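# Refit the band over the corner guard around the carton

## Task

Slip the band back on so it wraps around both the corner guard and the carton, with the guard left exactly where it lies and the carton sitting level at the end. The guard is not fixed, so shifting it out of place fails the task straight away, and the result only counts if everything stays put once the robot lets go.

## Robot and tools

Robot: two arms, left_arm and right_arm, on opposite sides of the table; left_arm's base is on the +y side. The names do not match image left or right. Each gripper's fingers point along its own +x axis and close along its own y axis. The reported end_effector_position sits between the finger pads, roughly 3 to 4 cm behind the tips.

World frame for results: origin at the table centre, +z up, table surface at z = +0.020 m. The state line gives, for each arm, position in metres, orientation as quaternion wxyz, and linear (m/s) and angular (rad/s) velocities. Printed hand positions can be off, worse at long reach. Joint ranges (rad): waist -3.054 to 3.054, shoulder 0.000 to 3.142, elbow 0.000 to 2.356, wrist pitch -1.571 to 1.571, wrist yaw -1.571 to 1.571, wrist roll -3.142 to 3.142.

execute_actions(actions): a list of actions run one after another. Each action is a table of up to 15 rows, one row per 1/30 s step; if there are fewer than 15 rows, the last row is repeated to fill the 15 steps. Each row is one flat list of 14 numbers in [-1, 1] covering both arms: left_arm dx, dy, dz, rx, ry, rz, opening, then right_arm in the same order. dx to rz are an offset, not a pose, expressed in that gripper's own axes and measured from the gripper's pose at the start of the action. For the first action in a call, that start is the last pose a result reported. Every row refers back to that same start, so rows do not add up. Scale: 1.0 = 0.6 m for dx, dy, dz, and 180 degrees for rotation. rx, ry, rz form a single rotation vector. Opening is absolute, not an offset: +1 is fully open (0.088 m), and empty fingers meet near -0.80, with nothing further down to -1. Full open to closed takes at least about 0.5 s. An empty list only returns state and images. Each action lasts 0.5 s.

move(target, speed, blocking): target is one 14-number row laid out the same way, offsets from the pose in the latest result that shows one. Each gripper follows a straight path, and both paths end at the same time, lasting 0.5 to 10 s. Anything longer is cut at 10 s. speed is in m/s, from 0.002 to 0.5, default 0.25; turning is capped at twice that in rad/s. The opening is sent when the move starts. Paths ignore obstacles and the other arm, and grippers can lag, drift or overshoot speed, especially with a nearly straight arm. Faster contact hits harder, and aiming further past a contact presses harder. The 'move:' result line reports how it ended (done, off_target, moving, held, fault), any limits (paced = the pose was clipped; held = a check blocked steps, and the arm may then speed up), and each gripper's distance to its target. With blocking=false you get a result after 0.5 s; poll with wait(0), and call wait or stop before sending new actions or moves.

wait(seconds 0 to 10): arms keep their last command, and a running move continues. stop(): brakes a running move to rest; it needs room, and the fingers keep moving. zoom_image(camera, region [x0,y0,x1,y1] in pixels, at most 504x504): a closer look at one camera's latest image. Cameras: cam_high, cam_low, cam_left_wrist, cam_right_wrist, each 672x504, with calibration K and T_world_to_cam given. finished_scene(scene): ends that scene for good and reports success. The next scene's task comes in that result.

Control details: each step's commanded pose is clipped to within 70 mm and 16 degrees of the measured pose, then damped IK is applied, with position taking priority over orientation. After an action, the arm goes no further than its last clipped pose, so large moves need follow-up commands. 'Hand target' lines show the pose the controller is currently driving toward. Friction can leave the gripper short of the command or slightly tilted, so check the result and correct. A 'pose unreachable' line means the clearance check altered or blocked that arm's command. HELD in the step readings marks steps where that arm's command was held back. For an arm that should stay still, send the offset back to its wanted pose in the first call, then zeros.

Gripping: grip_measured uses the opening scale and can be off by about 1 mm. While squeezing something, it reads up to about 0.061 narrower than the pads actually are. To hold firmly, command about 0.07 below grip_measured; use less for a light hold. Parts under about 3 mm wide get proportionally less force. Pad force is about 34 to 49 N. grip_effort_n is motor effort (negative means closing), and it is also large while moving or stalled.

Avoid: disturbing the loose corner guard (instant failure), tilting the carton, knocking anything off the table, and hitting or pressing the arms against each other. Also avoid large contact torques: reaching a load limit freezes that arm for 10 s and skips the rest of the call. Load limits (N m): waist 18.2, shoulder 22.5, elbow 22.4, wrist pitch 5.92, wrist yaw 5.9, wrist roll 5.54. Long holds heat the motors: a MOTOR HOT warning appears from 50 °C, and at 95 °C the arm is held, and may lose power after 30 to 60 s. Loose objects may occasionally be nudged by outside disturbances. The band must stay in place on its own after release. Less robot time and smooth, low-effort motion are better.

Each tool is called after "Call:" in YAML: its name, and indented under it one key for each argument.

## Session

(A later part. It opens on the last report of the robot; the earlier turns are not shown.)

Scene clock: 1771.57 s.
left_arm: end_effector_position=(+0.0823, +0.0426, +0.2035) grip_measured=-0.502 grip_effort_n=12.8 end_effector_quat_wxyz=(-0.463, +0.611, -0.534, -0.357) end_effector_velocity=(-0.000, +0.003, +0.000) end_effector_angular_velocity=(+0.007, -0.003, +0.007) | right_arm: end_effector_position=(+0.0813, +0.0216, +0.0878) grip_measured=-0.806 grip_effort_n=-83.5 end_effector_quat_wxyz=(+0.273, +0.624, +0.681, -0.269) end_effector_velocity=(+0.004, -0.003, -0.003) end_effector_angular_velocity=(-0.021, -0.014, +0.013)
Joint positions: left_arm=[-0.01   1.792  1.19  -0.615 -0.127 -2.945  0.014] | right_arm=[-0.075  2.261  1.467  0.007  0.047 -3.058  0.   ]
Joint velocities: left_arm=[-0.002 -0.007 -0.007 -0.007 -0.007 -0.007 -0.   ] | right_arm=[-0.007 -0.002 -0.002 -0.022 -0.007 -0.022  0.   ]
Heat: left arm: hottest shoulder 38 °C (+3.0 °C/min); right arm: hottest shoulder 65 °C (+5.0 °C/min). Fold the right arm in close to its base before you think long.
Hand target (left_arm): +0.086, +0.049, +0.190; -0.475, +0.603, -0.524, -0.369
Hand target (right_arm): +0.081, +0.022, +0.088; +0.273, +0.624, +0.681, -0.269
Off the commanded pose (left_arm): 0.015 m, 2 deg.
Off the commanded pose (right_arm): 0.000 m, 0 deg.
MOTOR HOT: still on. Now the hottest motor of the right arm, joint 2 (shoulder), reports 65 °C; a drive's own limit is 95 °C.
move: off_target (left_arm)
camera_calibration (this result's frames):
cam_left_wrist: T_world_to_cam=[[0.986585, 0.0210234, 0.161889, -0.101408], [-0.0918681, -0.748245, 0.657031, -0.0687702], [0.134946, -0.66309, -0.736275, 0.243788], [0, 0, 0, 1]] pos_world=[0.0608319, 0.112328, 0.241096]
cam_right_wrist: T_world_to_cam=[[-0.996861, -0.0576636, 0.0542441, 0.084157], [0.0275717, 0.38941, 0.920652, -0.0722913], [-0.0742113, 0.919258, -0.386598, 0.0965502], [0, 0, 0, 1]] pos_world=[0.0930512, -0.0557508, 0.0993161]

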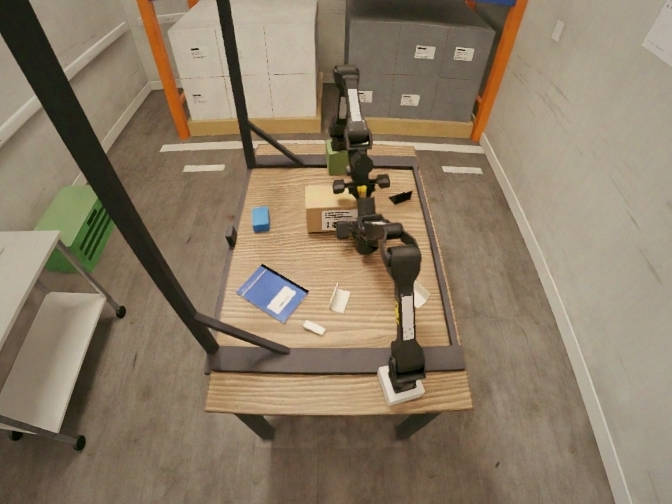

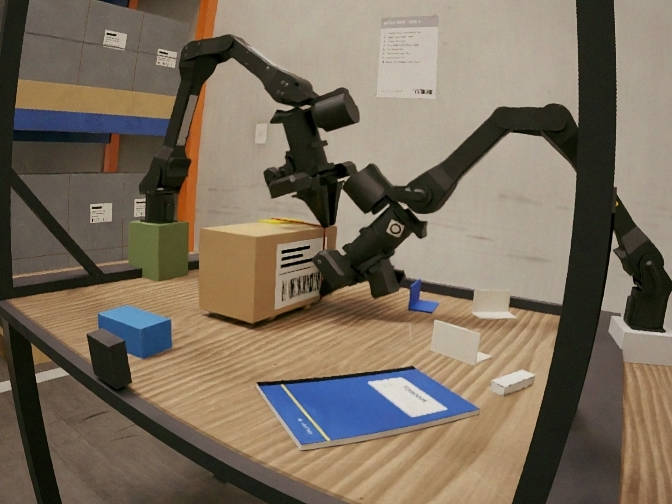

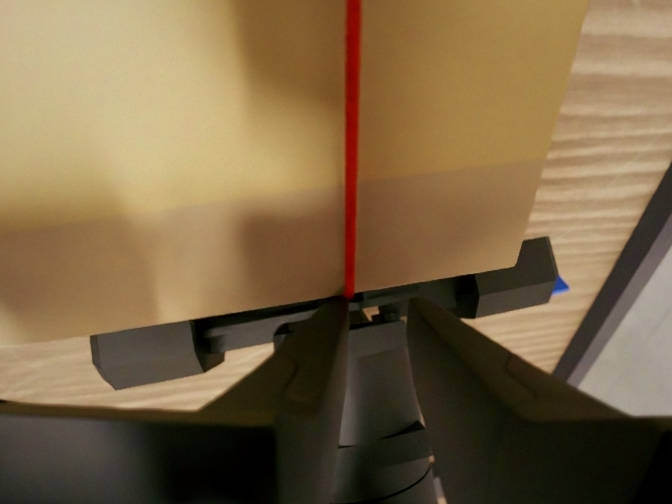

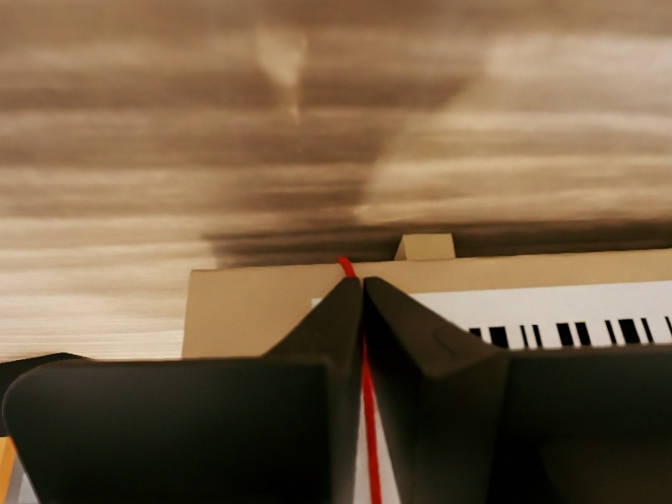

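Call:
move:
  target: [0.012,0,0.010,0,-0.008,0,-0.5,0.001,-0.030,0.003,0,0,0,-0.95]
  speed: 0.02

Call:
move:
  target: [0.012,0,0.010,0,-0.008,0,-0.5,0.001,-0.033,0.003,0,0,0,-0.95]
  speed: 0.02

Scene clock: 1778.37 s.
left_arm: end_effector_position=(+0.0822, +0.0423, +0.2036) grip_measured=-0.502 grip_effort_n=12.8 end_effector_quat_wxyz=(-0.462, +0.611, -0.534, -0.356) end_effector_velocity=(+0.002, +0.005, -0.001) end_effector_angular_velocity=(+0.021, -0.010, +0.026) | right_arm: end_effector_position=(+0.0731, +0.0201, +0.0881) grip_measured=-0.806 grip_effort_n=-83.5 end_effector_quat_wxyz=(+0.272, +0.631, +0.675, -0.268) end_effector_velocity=(-0.000, +0.000, -0.001) end_effector_angular_velocity=(+0.005, -0.020, +0.013)
Joint positions: left_arm=[-0.01   1.792  1.19  -0.613 -0.127 -2.945  0.014] | right_arm=[-0.051  2.261  1.467  0.007  0.081 -3.034  0.   ]
Joint velocities: left_arm=[-0.002 -0.002 -0.002 -0.022 -0.022 -0.022 -0.   ] | right_arm=[ 0.002  0.002 -0.002  0.007  0.007 -0.022  0.   ]
Heat: left arm: hottest shoulder 37 °C (+3.0 °C/min); right arm: hottest shoulder 65 °C (+4.0 °C/min). Fold the right arm in close to its base before you think long.
Hand target (left_arm): +0.084, +0.046, +0.195; -0.469, +0.606, -0.528, -0.365
Hand target (right_arm): +0.064, +0.019, +0.087; +0.273, +0.624, +0.681, -0.269
Off the commanded pose (left_arm): 0.010 m, 2 deg.
Off the commanded pose (right_arm): 0.010 m, 1 deg.
MOTOR HOT: still on. Now the hottest motor of the right arm, joint 2 (shoulder), reports 65 °C; a drive's own limit is 95 °C.
move: off_target (left_arm, right_arm)
camera_calibration (this result's frames):
cam_left_wrist: T_world_to_cam=[[0.986557, 0.0208917, 0.162074, -0.10135], [-0.0922974, -0.747216, 0.65814, -0.0693402], [0.134854, -0.664252, -0.735244, 0.24351], [0, 0, 0, 1]] pos_world=[0.0607489, 0.112057, 0.241101]
cam_right_wrist: T_world_to_cam=[[-0.998066, -0.0405008, 0.047152, 0.0762137], [0.0278805, 0.386297, 0.921953, -0.0717717], [-0.0555546, 0.921485, -0.384421, 0.0958107], [0, 0, 0, 1]] pos_world=[0.0833901, -0.0574762, 0.0994081]

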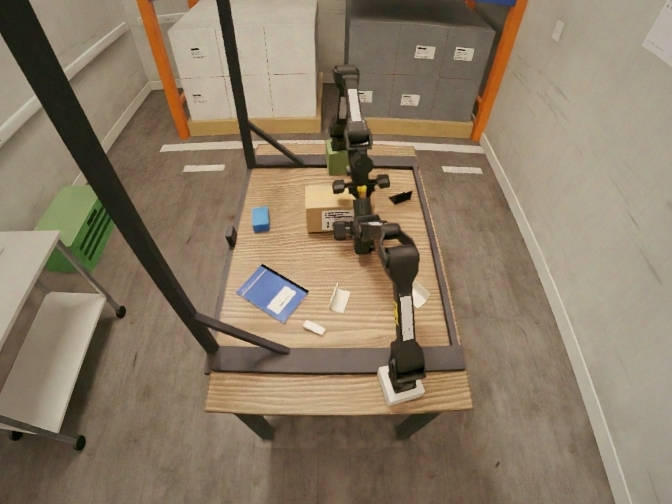

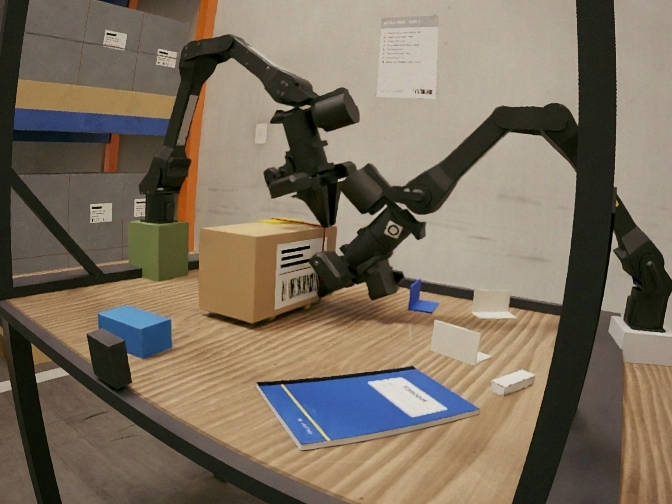

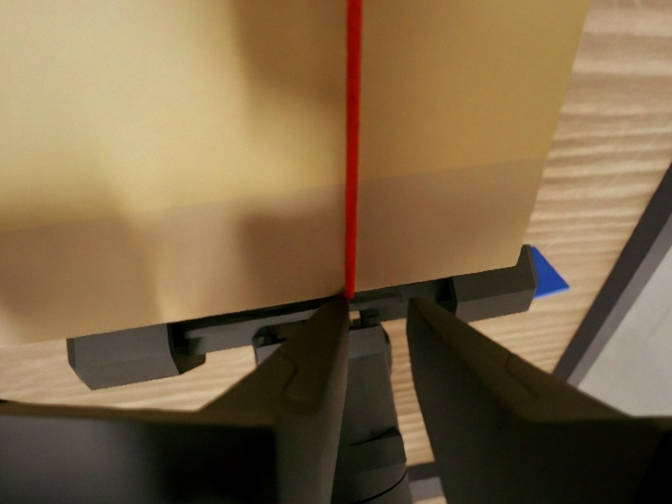

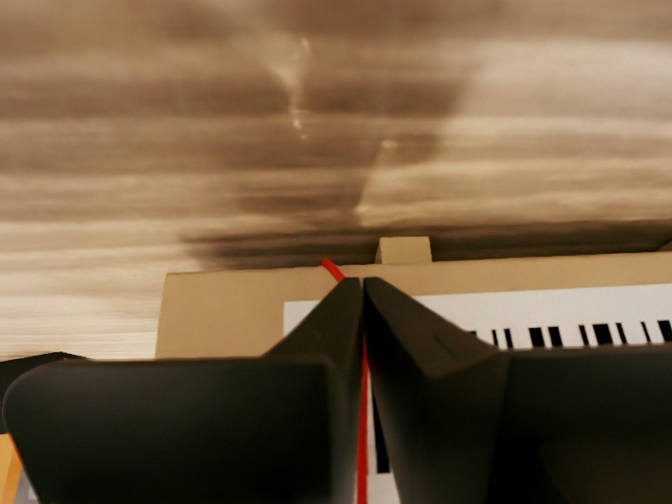

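Scene clock: 1779.60 s.
left_arm: end_effector_position=(+0.0821, +0.0420, +0.2037) grip_measured=-0.502 grip_effort_n=13.3 end_effector_quat_wxyz=(-0.462, +0.611, -0.535, -0.356) end_effector_velocity=(-0.002, +0.002, +0.001) end_effector_angular_velocity=(+0.000, +0.010, +0.002) | right_arm: end_effector_position=(+0.0671, +0.0184, +0.0882) grip_measured=-0.806 grip_effort_n=-83.5 end_effector_quat_wxyz=(+0.271, +0.642, +0.665, -0.268) end_effector_velocity=(+0.000, -0.000, +0.001) end_effector_angular_velocity=(-0.004, +0.010, -0.002)
Joint positions: left_arm=[-0.011  1.792  1.19  -0.612 -0.127 -2.945  0.014] | right_arm=[-0.028  2.261  1.467  0.005  0.123 -3.006  0.   ]
Joint velocities: left_arm=[-0.002 -0.007 -0.002 -0.007  0.007 -0.007  0.   ] | right_arm=[-0.002 -0.002  0.002 -0.007 -0.007  0.007  0.   ]
Heat: left arm: hottest shoulder 37 °C (+3.0 °C/min); right arm: hottest shoulder 65 °C (+4.0 °C/min). Fold the right arm in close to its base before you think long.
Hand target (left_arm): +0.084, +0.046, +0.195; -0.469, +0.607, -0.529, -0.364
Hand target (right_arm): +0.053, +0.018, +0.087; +0.272, +0.631, +0.675, -0.268
Off the commanded pose (left_arm): 0.010 m, 2 deg.
Off the commanded pose (right_arm): 0.014 m, 2 deg.
MOTOR HOT: still on. Now the hottest motor of the right arm, joint 2 (shoulder), reports 65 °C; a drive's own limit is 95 °C.
move: off_target (left_arm, right_arm)
camera_calibration (this result's frames):
cam_left_wrist: T_world_to_cam=[[0.986539, 0.020699, 0.162212, -0.101266], [-0.0926903, -0.746435, 0.658971, -0.0697708], [0.134721, -0.665136, -0.734469, 0.243307], [0, 0, 0, 1]] pos_world=[0.0606568, 0.111849, 0.241105]
cam_right_wrist: T_world_to_cam=[[-0.999216, -0.0141858, 0.0369488, 0.0706342], [0.0287005, 0.383128, 0.923249, -0.0711514], [-0.0272532, 0.923586, -0.38242, 0.0949824], [0, 0, 0, 1]] pos_world=[0.0752095, -0.0594624, 0.0994038]

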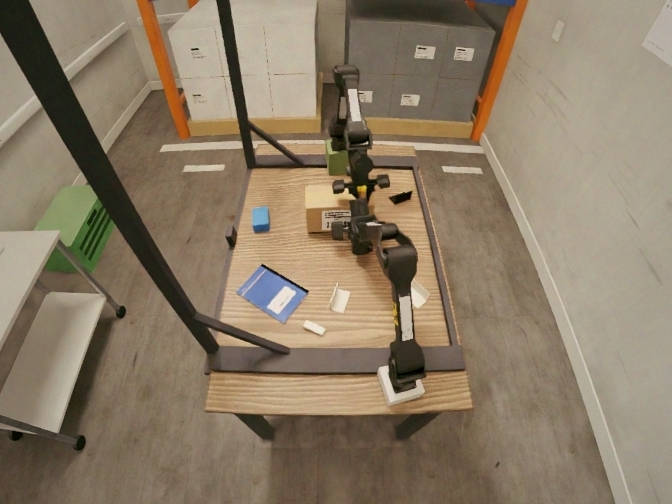

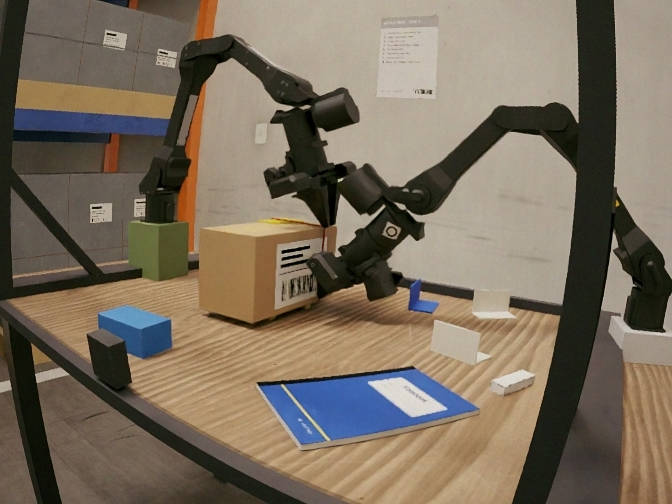

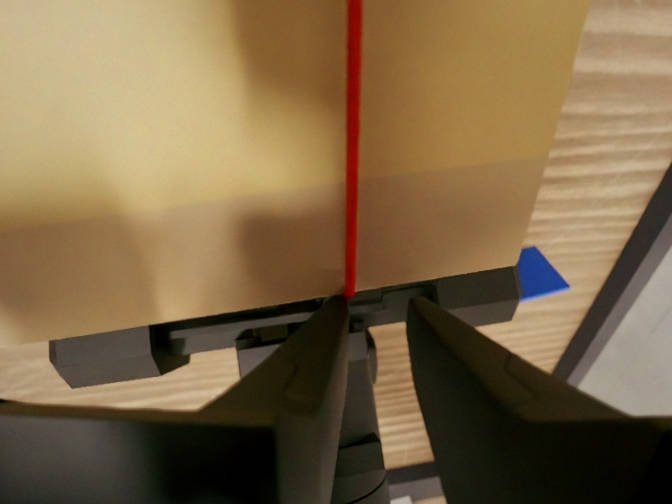

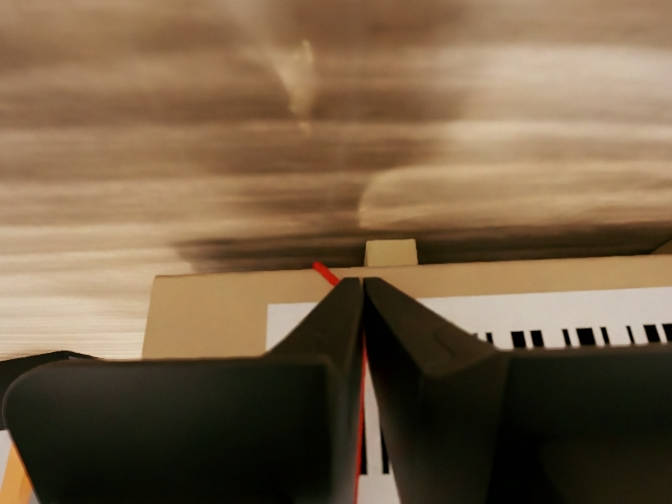

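Call:
move:
  target: [0.012,0,0.010,0,-0.008,0,-0.5,0.001,-0.030,0.002,0,0,-0.03,-0.95]
  speed: 0.02

Scene clock: 1785.37 s.
left_arm: end_effector_position=(+0.0821, +0.0419, +0.2037) grip_measured=-0.502 grip_effort_n=12.8 end_effector_quat_wxyz=(-0.462, +0.612, -0.535, -0.356) end_effector_velocity=(-0.002, +0.003, -0.004) end_effector_angular_velocity=(+0.017, -0.002, +0.002) | right_arm: end_effector_position=(+0.0640, +0.0199, +0.0893) grip_measured=-0.806 grip_effort_n=-83.5 end_effector_quat_wxyz=(+0.259, +0.626, +0.682, -0.278) end_effector_velocity=(+0.001, -0.003, -0.003) end_effector_angular_velocity=(-0.012, -0.003, +0.008)
Joint positions: left_arm=[-0.011  1.792  1.19  -0.611 -0.127 -2.945  0.014] | right_arm=[-0.04   2.261  1.467  0.016  0.062 -3.005  0.   ]
Joint velocities: left_arm=[-0.007  0.002 -0.007 -0.007 -0.007 -0.007  0.   ] | right_arm=[-0.002 -0.002 -0.007 -0.007 -0.007 -0.007  0.   ]
Heat: left arm: hottest shoulder 37 °C (+3.0 °C/min); right arm: hottest shoulder 65 °C (+3.0 °C/min). Fold the right arm in close to its base before you think long.
Hand target (left_arm): +0.084, +0.046, +0.195; -0.469, +0.607, -0.529, -0.364
Hand target (right_arm): +0.049, +0.017, +0.087; +0.258, +0.610, +0.695, -0.280
Off the commanded pose (left_arm): 0.009 m, 1 deg.
Off the commanded pose (right_arm): 0.015 m, 2 deg.
MOTOR HOT: still on. Now the hottest motor of the right arm, joint 2 (shoulder), reports 65 °C; a drive's own limit is 95 °C.
move: off_target (left_arm, right_arm)
camera_calibration (this result's frames):
cam_left_wrist: T_world_to_cam=[[0.986521, 0.0208215, 0.162304, -0.101316], [-0.0927623, -0.745937, 0.659524, -0.0700491], [0.134801, -0.66569, -0.733952, 0.243156], [0, 0, 0, 1]] pos_world=[0.0606749, 0.111724, 0.241108]
cam_right_wrist: T_world_to_cam=[[-0.995543, -0.0451029, 0.0828283, 0.0638424], [0.0593498, 0.382934, 0.921867, -0.0745037], [-0.0732967, 0.922674, -0.378551, 0.0965174], [0, 0, 0, 1]] pos_world=[0.075054, -0.0576446, 0.0999312]

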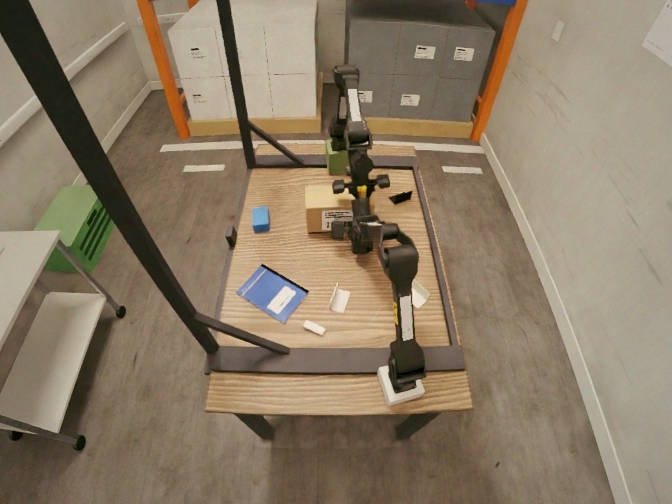

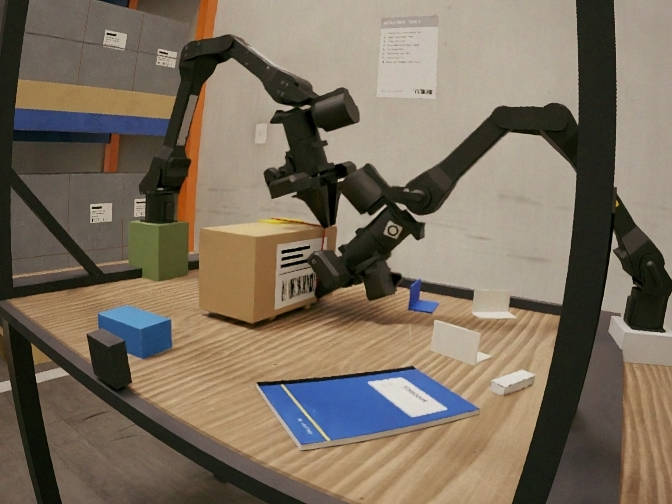

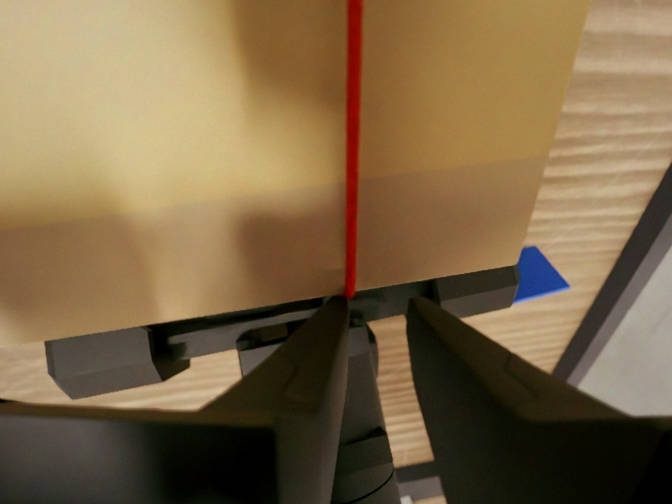

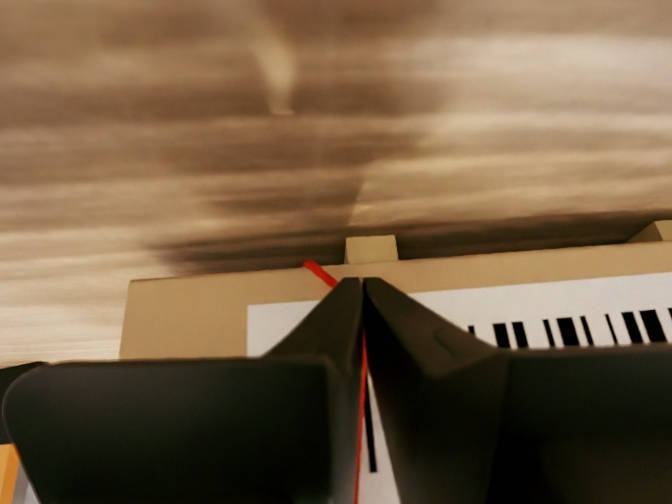

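Call:
move:
  target: [0.012,0,0.010,0,-0.008,0,-0.5,-0.004,0.023,0.0033,0,0,0,-0.95]
  speed: 0.015

Scene clock: 1789.60 s.
left_arm: end_effector_position=(+0.0822, +0.0418, +0.2038) grip_measured=-0.502 grip_effort_n=12.8 end_effector_quat_wxyz=(-0.462, +0.612, -0.535, -0.356) end_effector_velocity=(-0.000, +0.002, -0.000) end_effector_angular_velocity=(+0.004, +0.001, +0.021) | right_arm: end_effector_position=(+0.0763, +0.0205, +0.0866) grip_measured=-0.806 grip_effort_n=-83.5 end_effector_quat_wxyz=(+0.259, +0.626, +0.680, -0.278) end_effector_velocity=(+0.001, -0.002, -0.001) end_effector_angular_velocity=(-0.016, -0.014, +0.018)
Joint positions: left_arm=[-0.011  1.792  1.19  -0.611 -0.127 -2.945  0.014] | right_arm=[-0.066  2.261  1.455  0.027  0.045 -3.022  0.   ]
Joint velocities: left_arm=[-0.002 -0.002 -0.002 -0.007 -0.007 -0.022  0.   ] | right_arm=[-0.002 -0.002  0.002 -0.022 -0.007 -0.022  0.   ]
Heat: left arm: hottest shoulder 37 °C (+3.0 °C/min); right arm: hottest shoulder 65 °C (+3.0 °C/min). Fold the right arm in close to its base before you think long.
Hand target (left_arm): +0.084, +0.045, +0.195; -0.469, +0.607, -0.529, -0.364
Hand target (right_arm): +0.078, +0.018, +0.089; +0.259, +0.626, +0.681, -0.278
Off the commanded pose (left_arm): 0.009 m, 1 deg.
Off the commanded pose (right_arm): 0.004 m, 0 deg.
MOTOR HOT: still on. Now the hottest motor of the right arm, joint 2 (shoulder), reports 65 °C; a drive's own limit is 95 °C.
move: off_target (left_arm)
camera_calibration (this result's frames):
cam_left_wrist: T_world_to_cam=[[0.986512, 0.0208828, 0.16235, -0.101341], [-0.0927983, -0.745688, 0.659801, -0.0701882], [0.134841, -0.665968, -0.733693, 0.24308], [0, 0, 0, 1]] pos_world=[0.0606839, 0.111661, 0.241109]
cam_right_wrist: T_world_to_cam=[[-0.995722, -0.0421452, 0.0822241, 0.0763518], [0.0598448, 0.383844, 0.921457, -0.0730055], [-0.0703962, 0.922436, -0.37968, 0.0957552], [0, 0, 0, 1]] pos_world=[0.087135, -0.0570875, 0.0973497]

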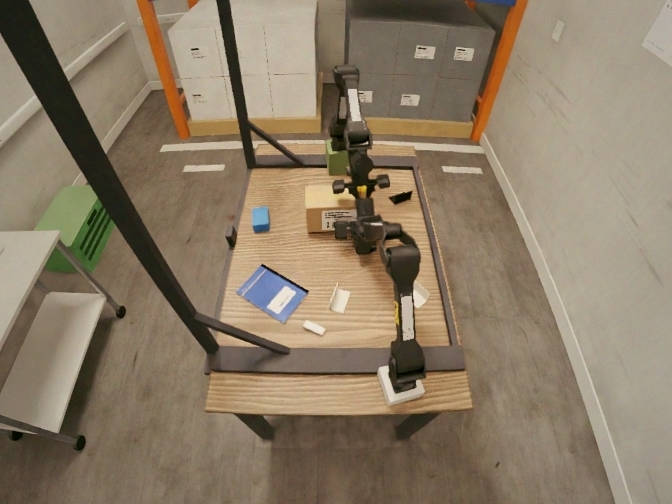

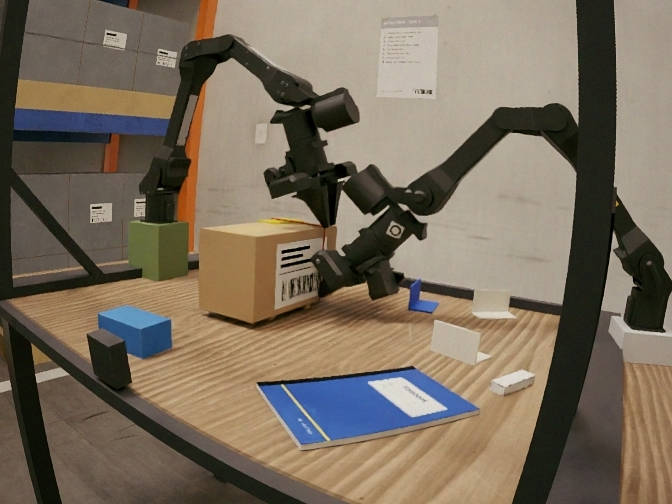

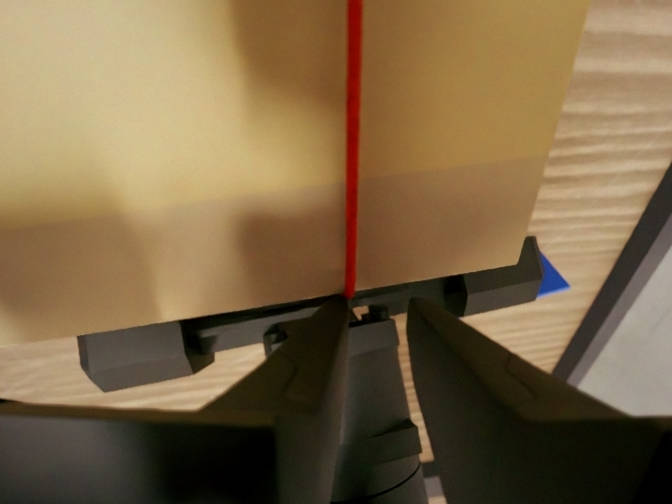

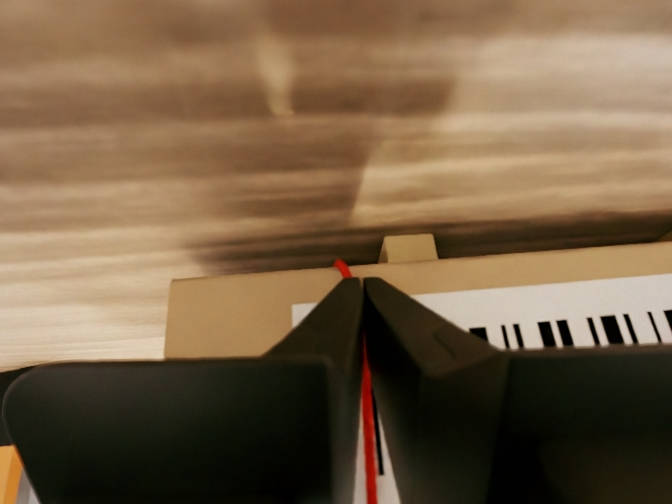

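Call:
execute_actions:
  actions:
    - [[0.012,0,0.010,0,-0.008,0,-0.5,-0.003,-0.002,0.003,0,0,0,-0.6]]
    - [[0.012,0,0.010,0,-0.008,0,-0.5,-0.003,-0.002,0.003,0,0,0,-0.4]]

Call:
move:
  target: [0.012,0,0.010,0,-0.008,0,-0.5,-0.15,0,0.09,0,0,0,-0.4]
  speed: 0.08

Call:
zoom_image:
  camera: "cam_low"
  region: [270,205,350,315]

Scene clock: 1795.57 s.
left_arm: end_effector_position=(+0.0822, +0.0416, +0.2038) grip_measured=-0.502 grip_effort_n=12.8 end_effector_quat_wxyz=(-0.462, +0.612, -0.535, -0.355) end_effector_velocity=(-0.000, +0.002, -0.000) end_effector_angular_velocity=(+0.007, -0.003, +0.007) | right_arm: end_effector_position=(+0.0764, +0.0210, +0.0871) grip_measured=-0.404 grip_effort_n=18.8 end_effector_quat_wxyz=(+0.258, +0.627, +0.681, -0.277) end_effector_velocity=(+0.001, -0.004, -0.003) end_effector_angular_velocity=(-0.023, +0.006, -0.002)
Joint positions: left_arm=[-0.011  1.792  1.19  -0.61  -0.127 -2.945  0.014] | right_arm=[-0.066  2.261  1.455  0.031  0.046 -3.022  0.019]
Joint velocities: left_arm=[-0.002 -0.002 -0.002 -0.007 -0.007 -0.007 -0.   ] | right_arm=[-0.002 -0.002 -0.002 -0.022 -0.007  0.007  0.   ]
Heat: left arm: hottest shoulder 36 °C (+2.0 °C/min); right arm: hottest shoulder 67 °C (+4.0 °C/min). Fold the right arm in close to its base before you think long.
Hand target (left_arm): +0.084, +0.045, +0.195; -0.468, +0.607, -0.529, -0.363
Hand target (right_arm): +0.075, +0.018, +0.087; +0.258, +0.627, +0.681, -0.277
Off the commanded pose (left_arm): 0.009 m, 1 deg.
Off the commanded pose (right_arm): 0.003 m, 0 deg.
MOTOR HOT: still on. Now the hottest motor of the right arm, joint 2 (shoulder), reports 67 °C; a drive's own limit is 95 °C.
Step readings (end_effector_position; steps 1 to 15: 1st action; 16 to 30: 2nd action):
0: left_arm (+0.0822, +0.0418, +0.2038) | right_arm (+0.0763, +0.0205, +0.0867)
1: left_arm (+0.0822, +0.0417, +0.2038) | right_arm (+0.0763, +0.0206, +0.0867)
2: left_arm (+0.0822, +0.0417, +0.2038) | right_arm (+0.0763, +0.0208, +0.0870)
4: left_arm (+0.0822, +0.0417, +0.2038) | right_arm (+0.0763, +0.0209, +0.0870)
8: left_arm (+0.0822, +0.0417, +0.2038) | right_arm (+0.0763, +0.0209, +0.0871)
15: left_arm (+0.0822, +0.0417, +0.2038) | right_arm (+0.0763, +0.0209, +0.0871)
16: left_arm (+0.0822, +0.0417, +0.2038) | right_arm (+0.0764, +0.0210, +0.0871)
17: left_arm (+0.0822, +0.0417, +0.2038) | right_arm (+0.0764, +0.0210, +0.0871)
19: left_arm (+0.0822, +0.0416, +0.2038) | right_arm (+0.0764, +0.0210, +0.0871)
23: left_arm (+0.0822, +0.0416, +0.2038) | right_arm (+0.0764, +0.0210, +0.0871)
30: end_effector_position above
camera_calibration (this result's frames):
cam_left_wrist: T_world_to_cam=[[0.986495, 0.0210054, 0.162442, -0.101392], [-0.0928703, -0.74519, 0.660354, -0.0704663], [0.134921, -0.666521, -0.733175, 0.242929], [0, 0, 0, 1]] pos_world=[0.060702, 0.111536, 0.241112]
cam_right_wrist: T_world_to_cam=[[-0.995744, -0.0421875, 0.0819349, 0.0763799], [0.0598345, 0.380249, 0.922947, -0.0737426], [-0.0700925, 0.923922, -0.376106, 0.0950892], [0, 0, 0, 1]] pos_world=[0.0871323, -0.0565922, 0.0975659]

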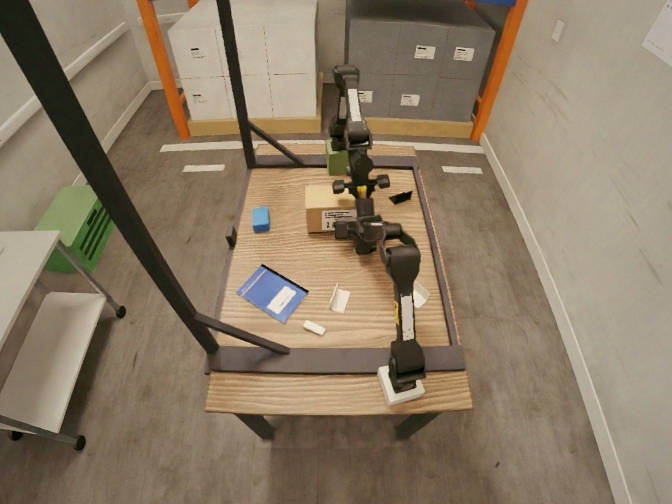

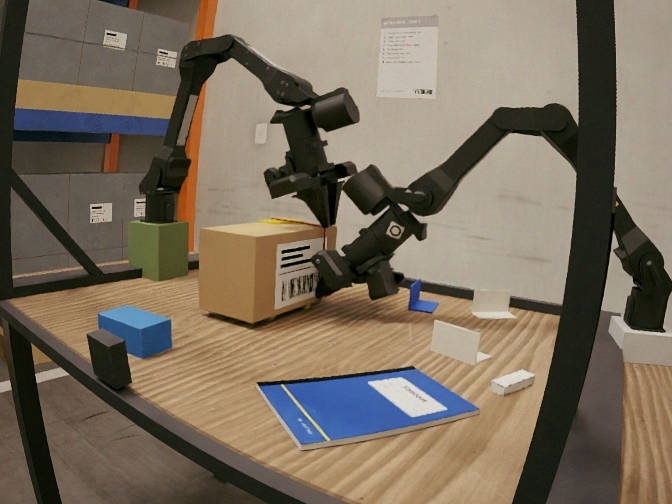

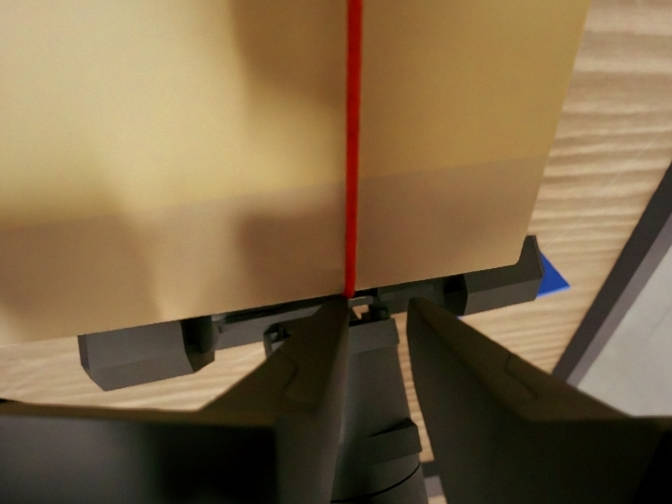

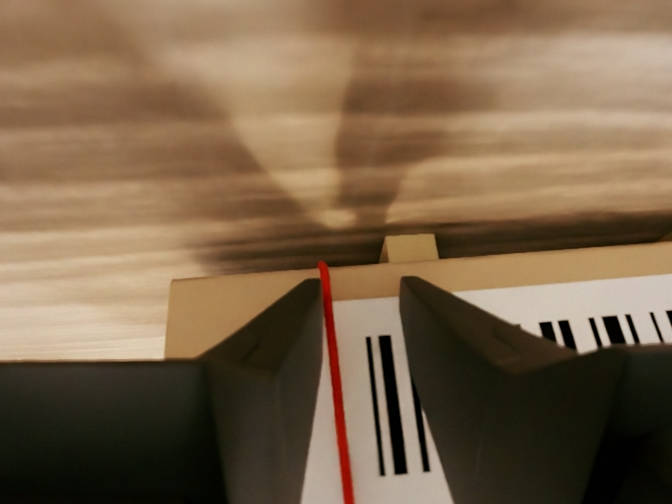

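Scene clock: 1797.27 s.
left_arm: end_effector_position=(+0.0822, +0.0416, +0.2038) grip_measured=-0.502 grip_effort_n=12.8 end_effector_quat_wxyz=(-0.462, +0.612, -0.535, -0.355) end_effector_velocity=(+0.000, -0.001, +0.003) end_effector_angular_velocity=(-0.015, -0.001, +0.021) | right_arm: end_effector_position=(+0.0853, -0.0774, +0.1088) grip_measured=-0.403 grip_effort_n=18.4 end_effector_quat_wxyz=(+0.260, +0.626, +0.681, -0.278) end_effector_velocity=(+0.003, -0.005, -0.007) end_effector_angular_velocity=(-0.029, -0.017, -0.002)
Joint positions: left_arm=[-0.011  1.792  1.19  -0.61  -0.127 -2.945  0.014] | right_arm=[-0.043  1.907  0.989  0.137  0.061 -3.007  0.019]
Joint velocities: left_arm=[-0.002 -0.007 -0.002  0.007 -0.007 -0.022 -0.   ] | right_arm=[-0.002  0.002 -0.007 -0.022  0.007 -0.007  0.   ]
Heat: left arm: hottest shoulder 36 °C (+2.0 °C/min); right arm: hottest shoulder 67 °C (+4.1 °C/min). Fold the right arm in close to its base before you think long.
Hand target (left_arm): +0.084, +0.045, +0.195; -0.468, +0.607, -0.529, -0.363
Hand target (right_arm): +0.085, -0.081, +0.112; +0.258, +0.627, +0.681, -0.277
Off the commanded pose (left_arm): 0.009 m, 1 deg.
Off the commanded pose (right_arm): 0.005 m, 0 deg.
MOTOR HOT: still on. Now the hottest motor of the right arm, joint 2 (shoulder), reports 67 °C; a drive's own limit is 95 °C.
move: off_target (left_arm)
camera_calibration (this result's frames):
cam_left_wrist: T_world_to_cam=[[0.986495, 0.0210054, 0.162442, -0.101392], [-0.0928703, -0.74519, 0.660354, -0.0704663], [0.134921, -0.666521, -0.733175, 0.242929], [0, 0, 0, 1]] pos_world=[0.060702, 0.111536, 0.241112]
cam_right_wrist: T_world_to_cam=[[-0.995729, -0.0438098, 0.081265, 0.0792582], [0.058192, 0.385532, 0.920858, -0.0561099], [-0.0716729, 0.921654, -0.381336, 0.195359], [0, 0, 0, 1]] pos_world=[0.0961868, -0.154949, 0.119726]

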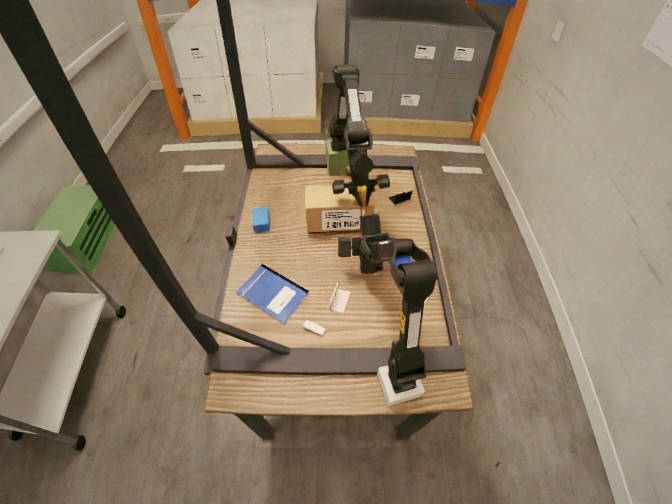

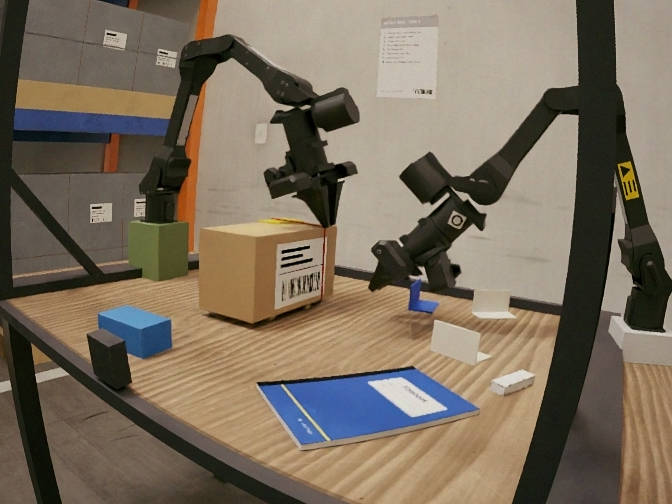

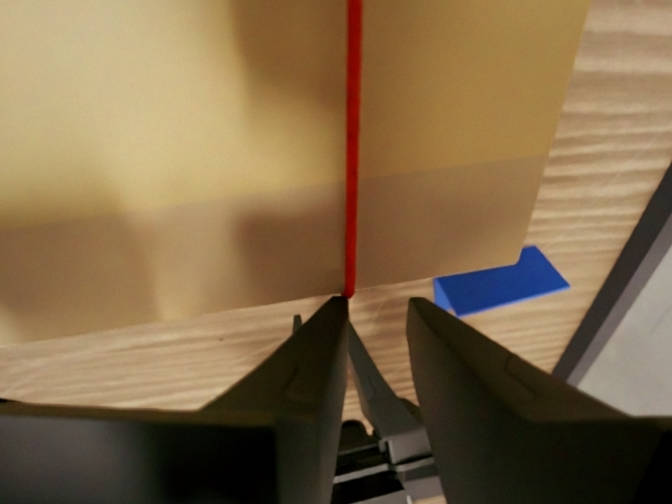

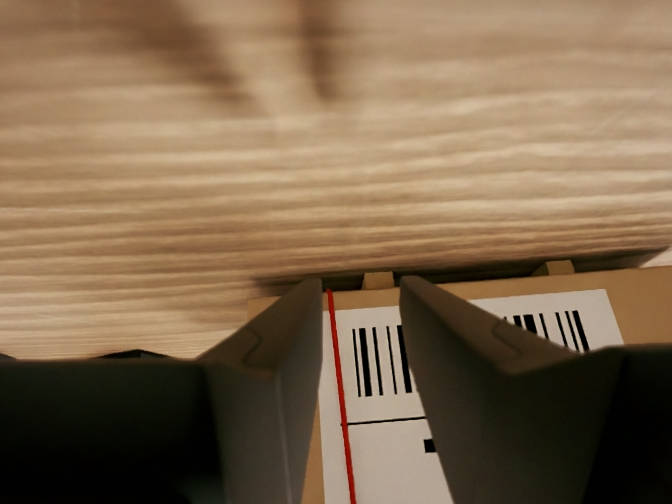

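Region (270, 205, 350, 315) of cam_low's 672x504 image, scaled by 4.582, with more detail than that image has; it fills the left 367 columns of this view, and the rest is white.

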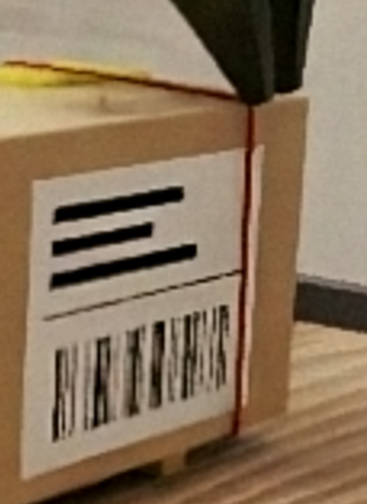

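Call:
move:
  target: [-0.06,0.004,-0.012,0,0,0,-0.5,0,0,0,0,0,0,-0.4]
  speed: 0.05

Call:
zoom_image:
  camera: "cam_low"
  region: [250,195,350,325]

Scene clock: 1805.00 s.
left_arm: end_effector_position=(+0.0731, +0.0483, +0.2317) grip_measured=-0.502 grip_effort_n=12.8 end_effector_quat_wxyz=(-0.467, +0.605, -0.534, -0.361) end_effector_velocity=(+0.002, +0.005, -0.001) end_effector_angular_velocity=(+0.023, -0.016, +0.012) | right_arm: end_effector_position=(+0.0853, -0.0776, +0.1087) grip_measured=-0.403 grip_effort_n=18.4 end_effector_quat_wxyz=(+0.260, +0.626, +0.681, -0.278) end_effector_velocity=(+0.002, +0.001, +0.001) end_effector_angular_velocity=(+0.009, -0.009, -0.002)
Joint positions: left_arm=[-0.034  1.745  1.256 -0.745 -0.132 -2.964  0.014] | right_arm=[-0.043  1.906  0.988  0.137  0.061 -3.007  0.019]
Joint velocities: left_arm=[-0.002 -0.002 -0.002 -0.022 -0.022 -0.007  0.   ] | right_arm=[-0.002 -0.002 -0.002  0.007  0.007 -0.007 -0.   ]
Heat: left arm: hottest shoulder 36 °C (+0.0 °C/min); right arm: hottest shoulder 66 °C (+3.0 °C/min). Fold the right arm in close to its base before you think long.
Hand target (left_arm): +0.073, +0.047, +0.239; -0.462, +0.612, -0.535, -0.356
Hand target (right_arm): +0.085, -0.077, +0.109; +0.260, +0.626, +0.681, -0.278
Off the commanded pose (left_arm): 0.008 m, 1 deg.
Off the commanded pose (right_arm): 0.000 m, 0 deg.
MOTOR HOT: still on. Now the hottest motor of the right arm, joint 2 (shoulder), reports 66 °C; a drive's own limit is 95 °C.
move: done
camera_calibration (this result's frames):
cam_left_wrist: T_world_to_cam=[[0.987292, 0.0136422, 0.158328, -0.0958345], [-0.0931198, -0.757676, 0.645953, -0.0808388], [0.128774, -0.652488, -0.746777, 0.271969], [0, 0, 0, 1]] pos_world=[0.0520665, 0.117515, 0.270492]
cam_right_wrist: T_world_to_cam=[[-0.995735, -0.0437795, 0.0812058, 0.0793089], [0.0581221, 0.385876, 0.920718, -0.0558908], [-0.0716439, 0.921511, -0.381686, 0.195541], [0, 0, 0, 1]] pos_world=[0.0962286, -0.155155, 0.119655]

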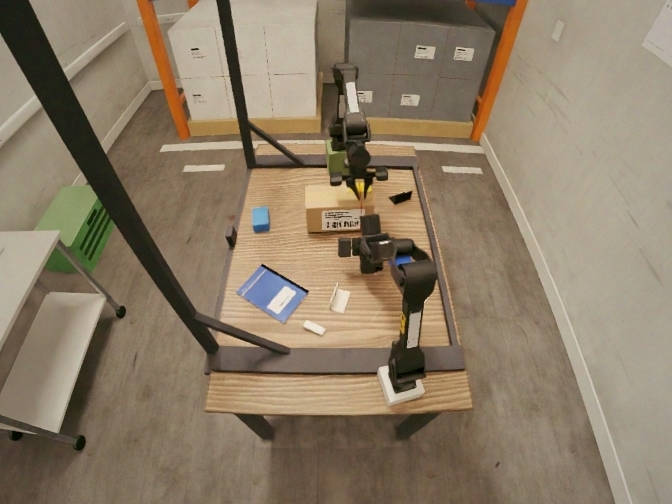

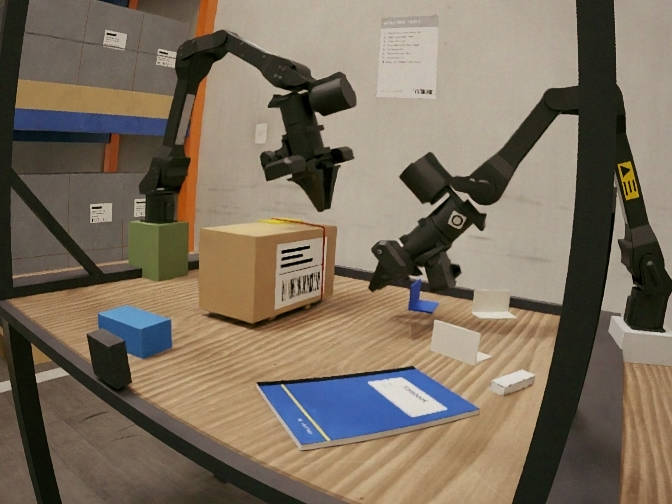

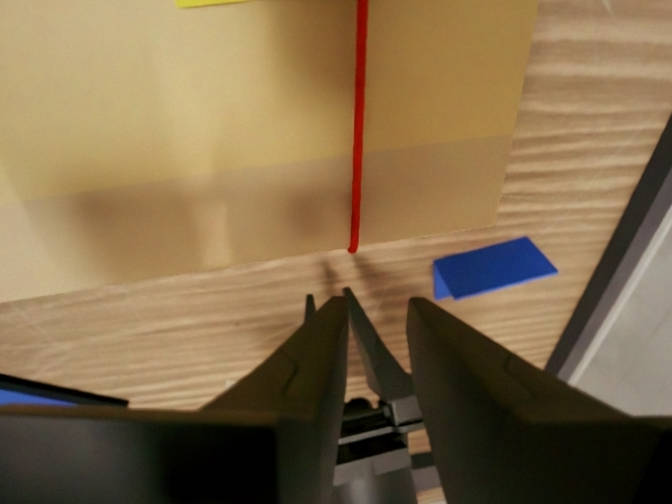

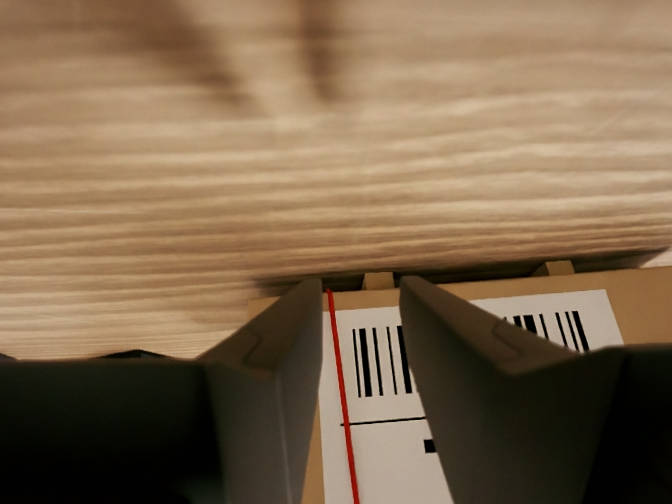

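Region (250, 195, 350, 325) of cam_low's 672x504 image, scaled by 3.877, with more detail than that image has; it fills the left 388 columns of this view, and the rest is white.

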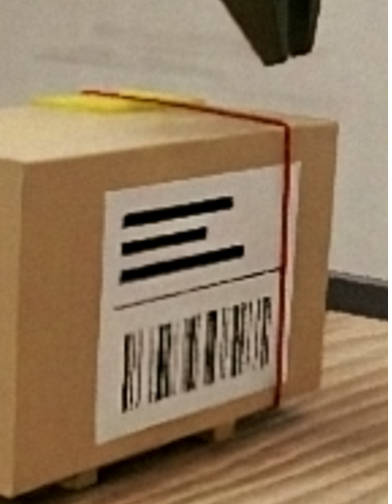

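Call:
zoom_image:
  camera: "cam_low"
  region: [270,205,350,315]

Region (270, 205, 350, 315) of cam_low's 672x504 image, scaled by 4.582, with more detail than that image has; it fills the left 367 columns of this view, and the rest is white.

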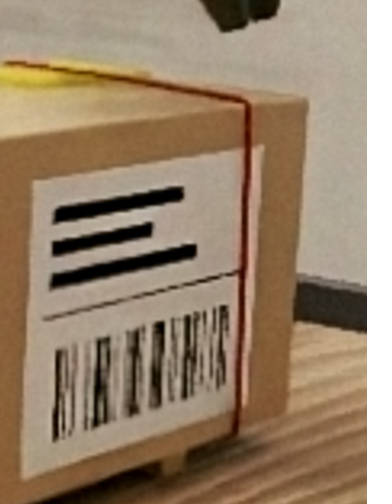

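Call:
zoom_image:
  camera: "cam_left_wrist"
  region: [150,0,560,280]

Region (150, 0, 560, 280) of cam_left_wrist's 672x504 image, scaled by 1.229, with more detail than that image has; it fills the top 344 rows of this view, and the rest is white.

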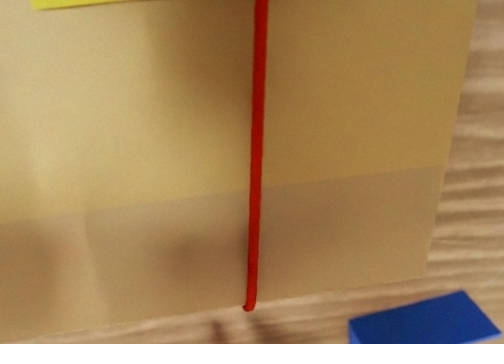

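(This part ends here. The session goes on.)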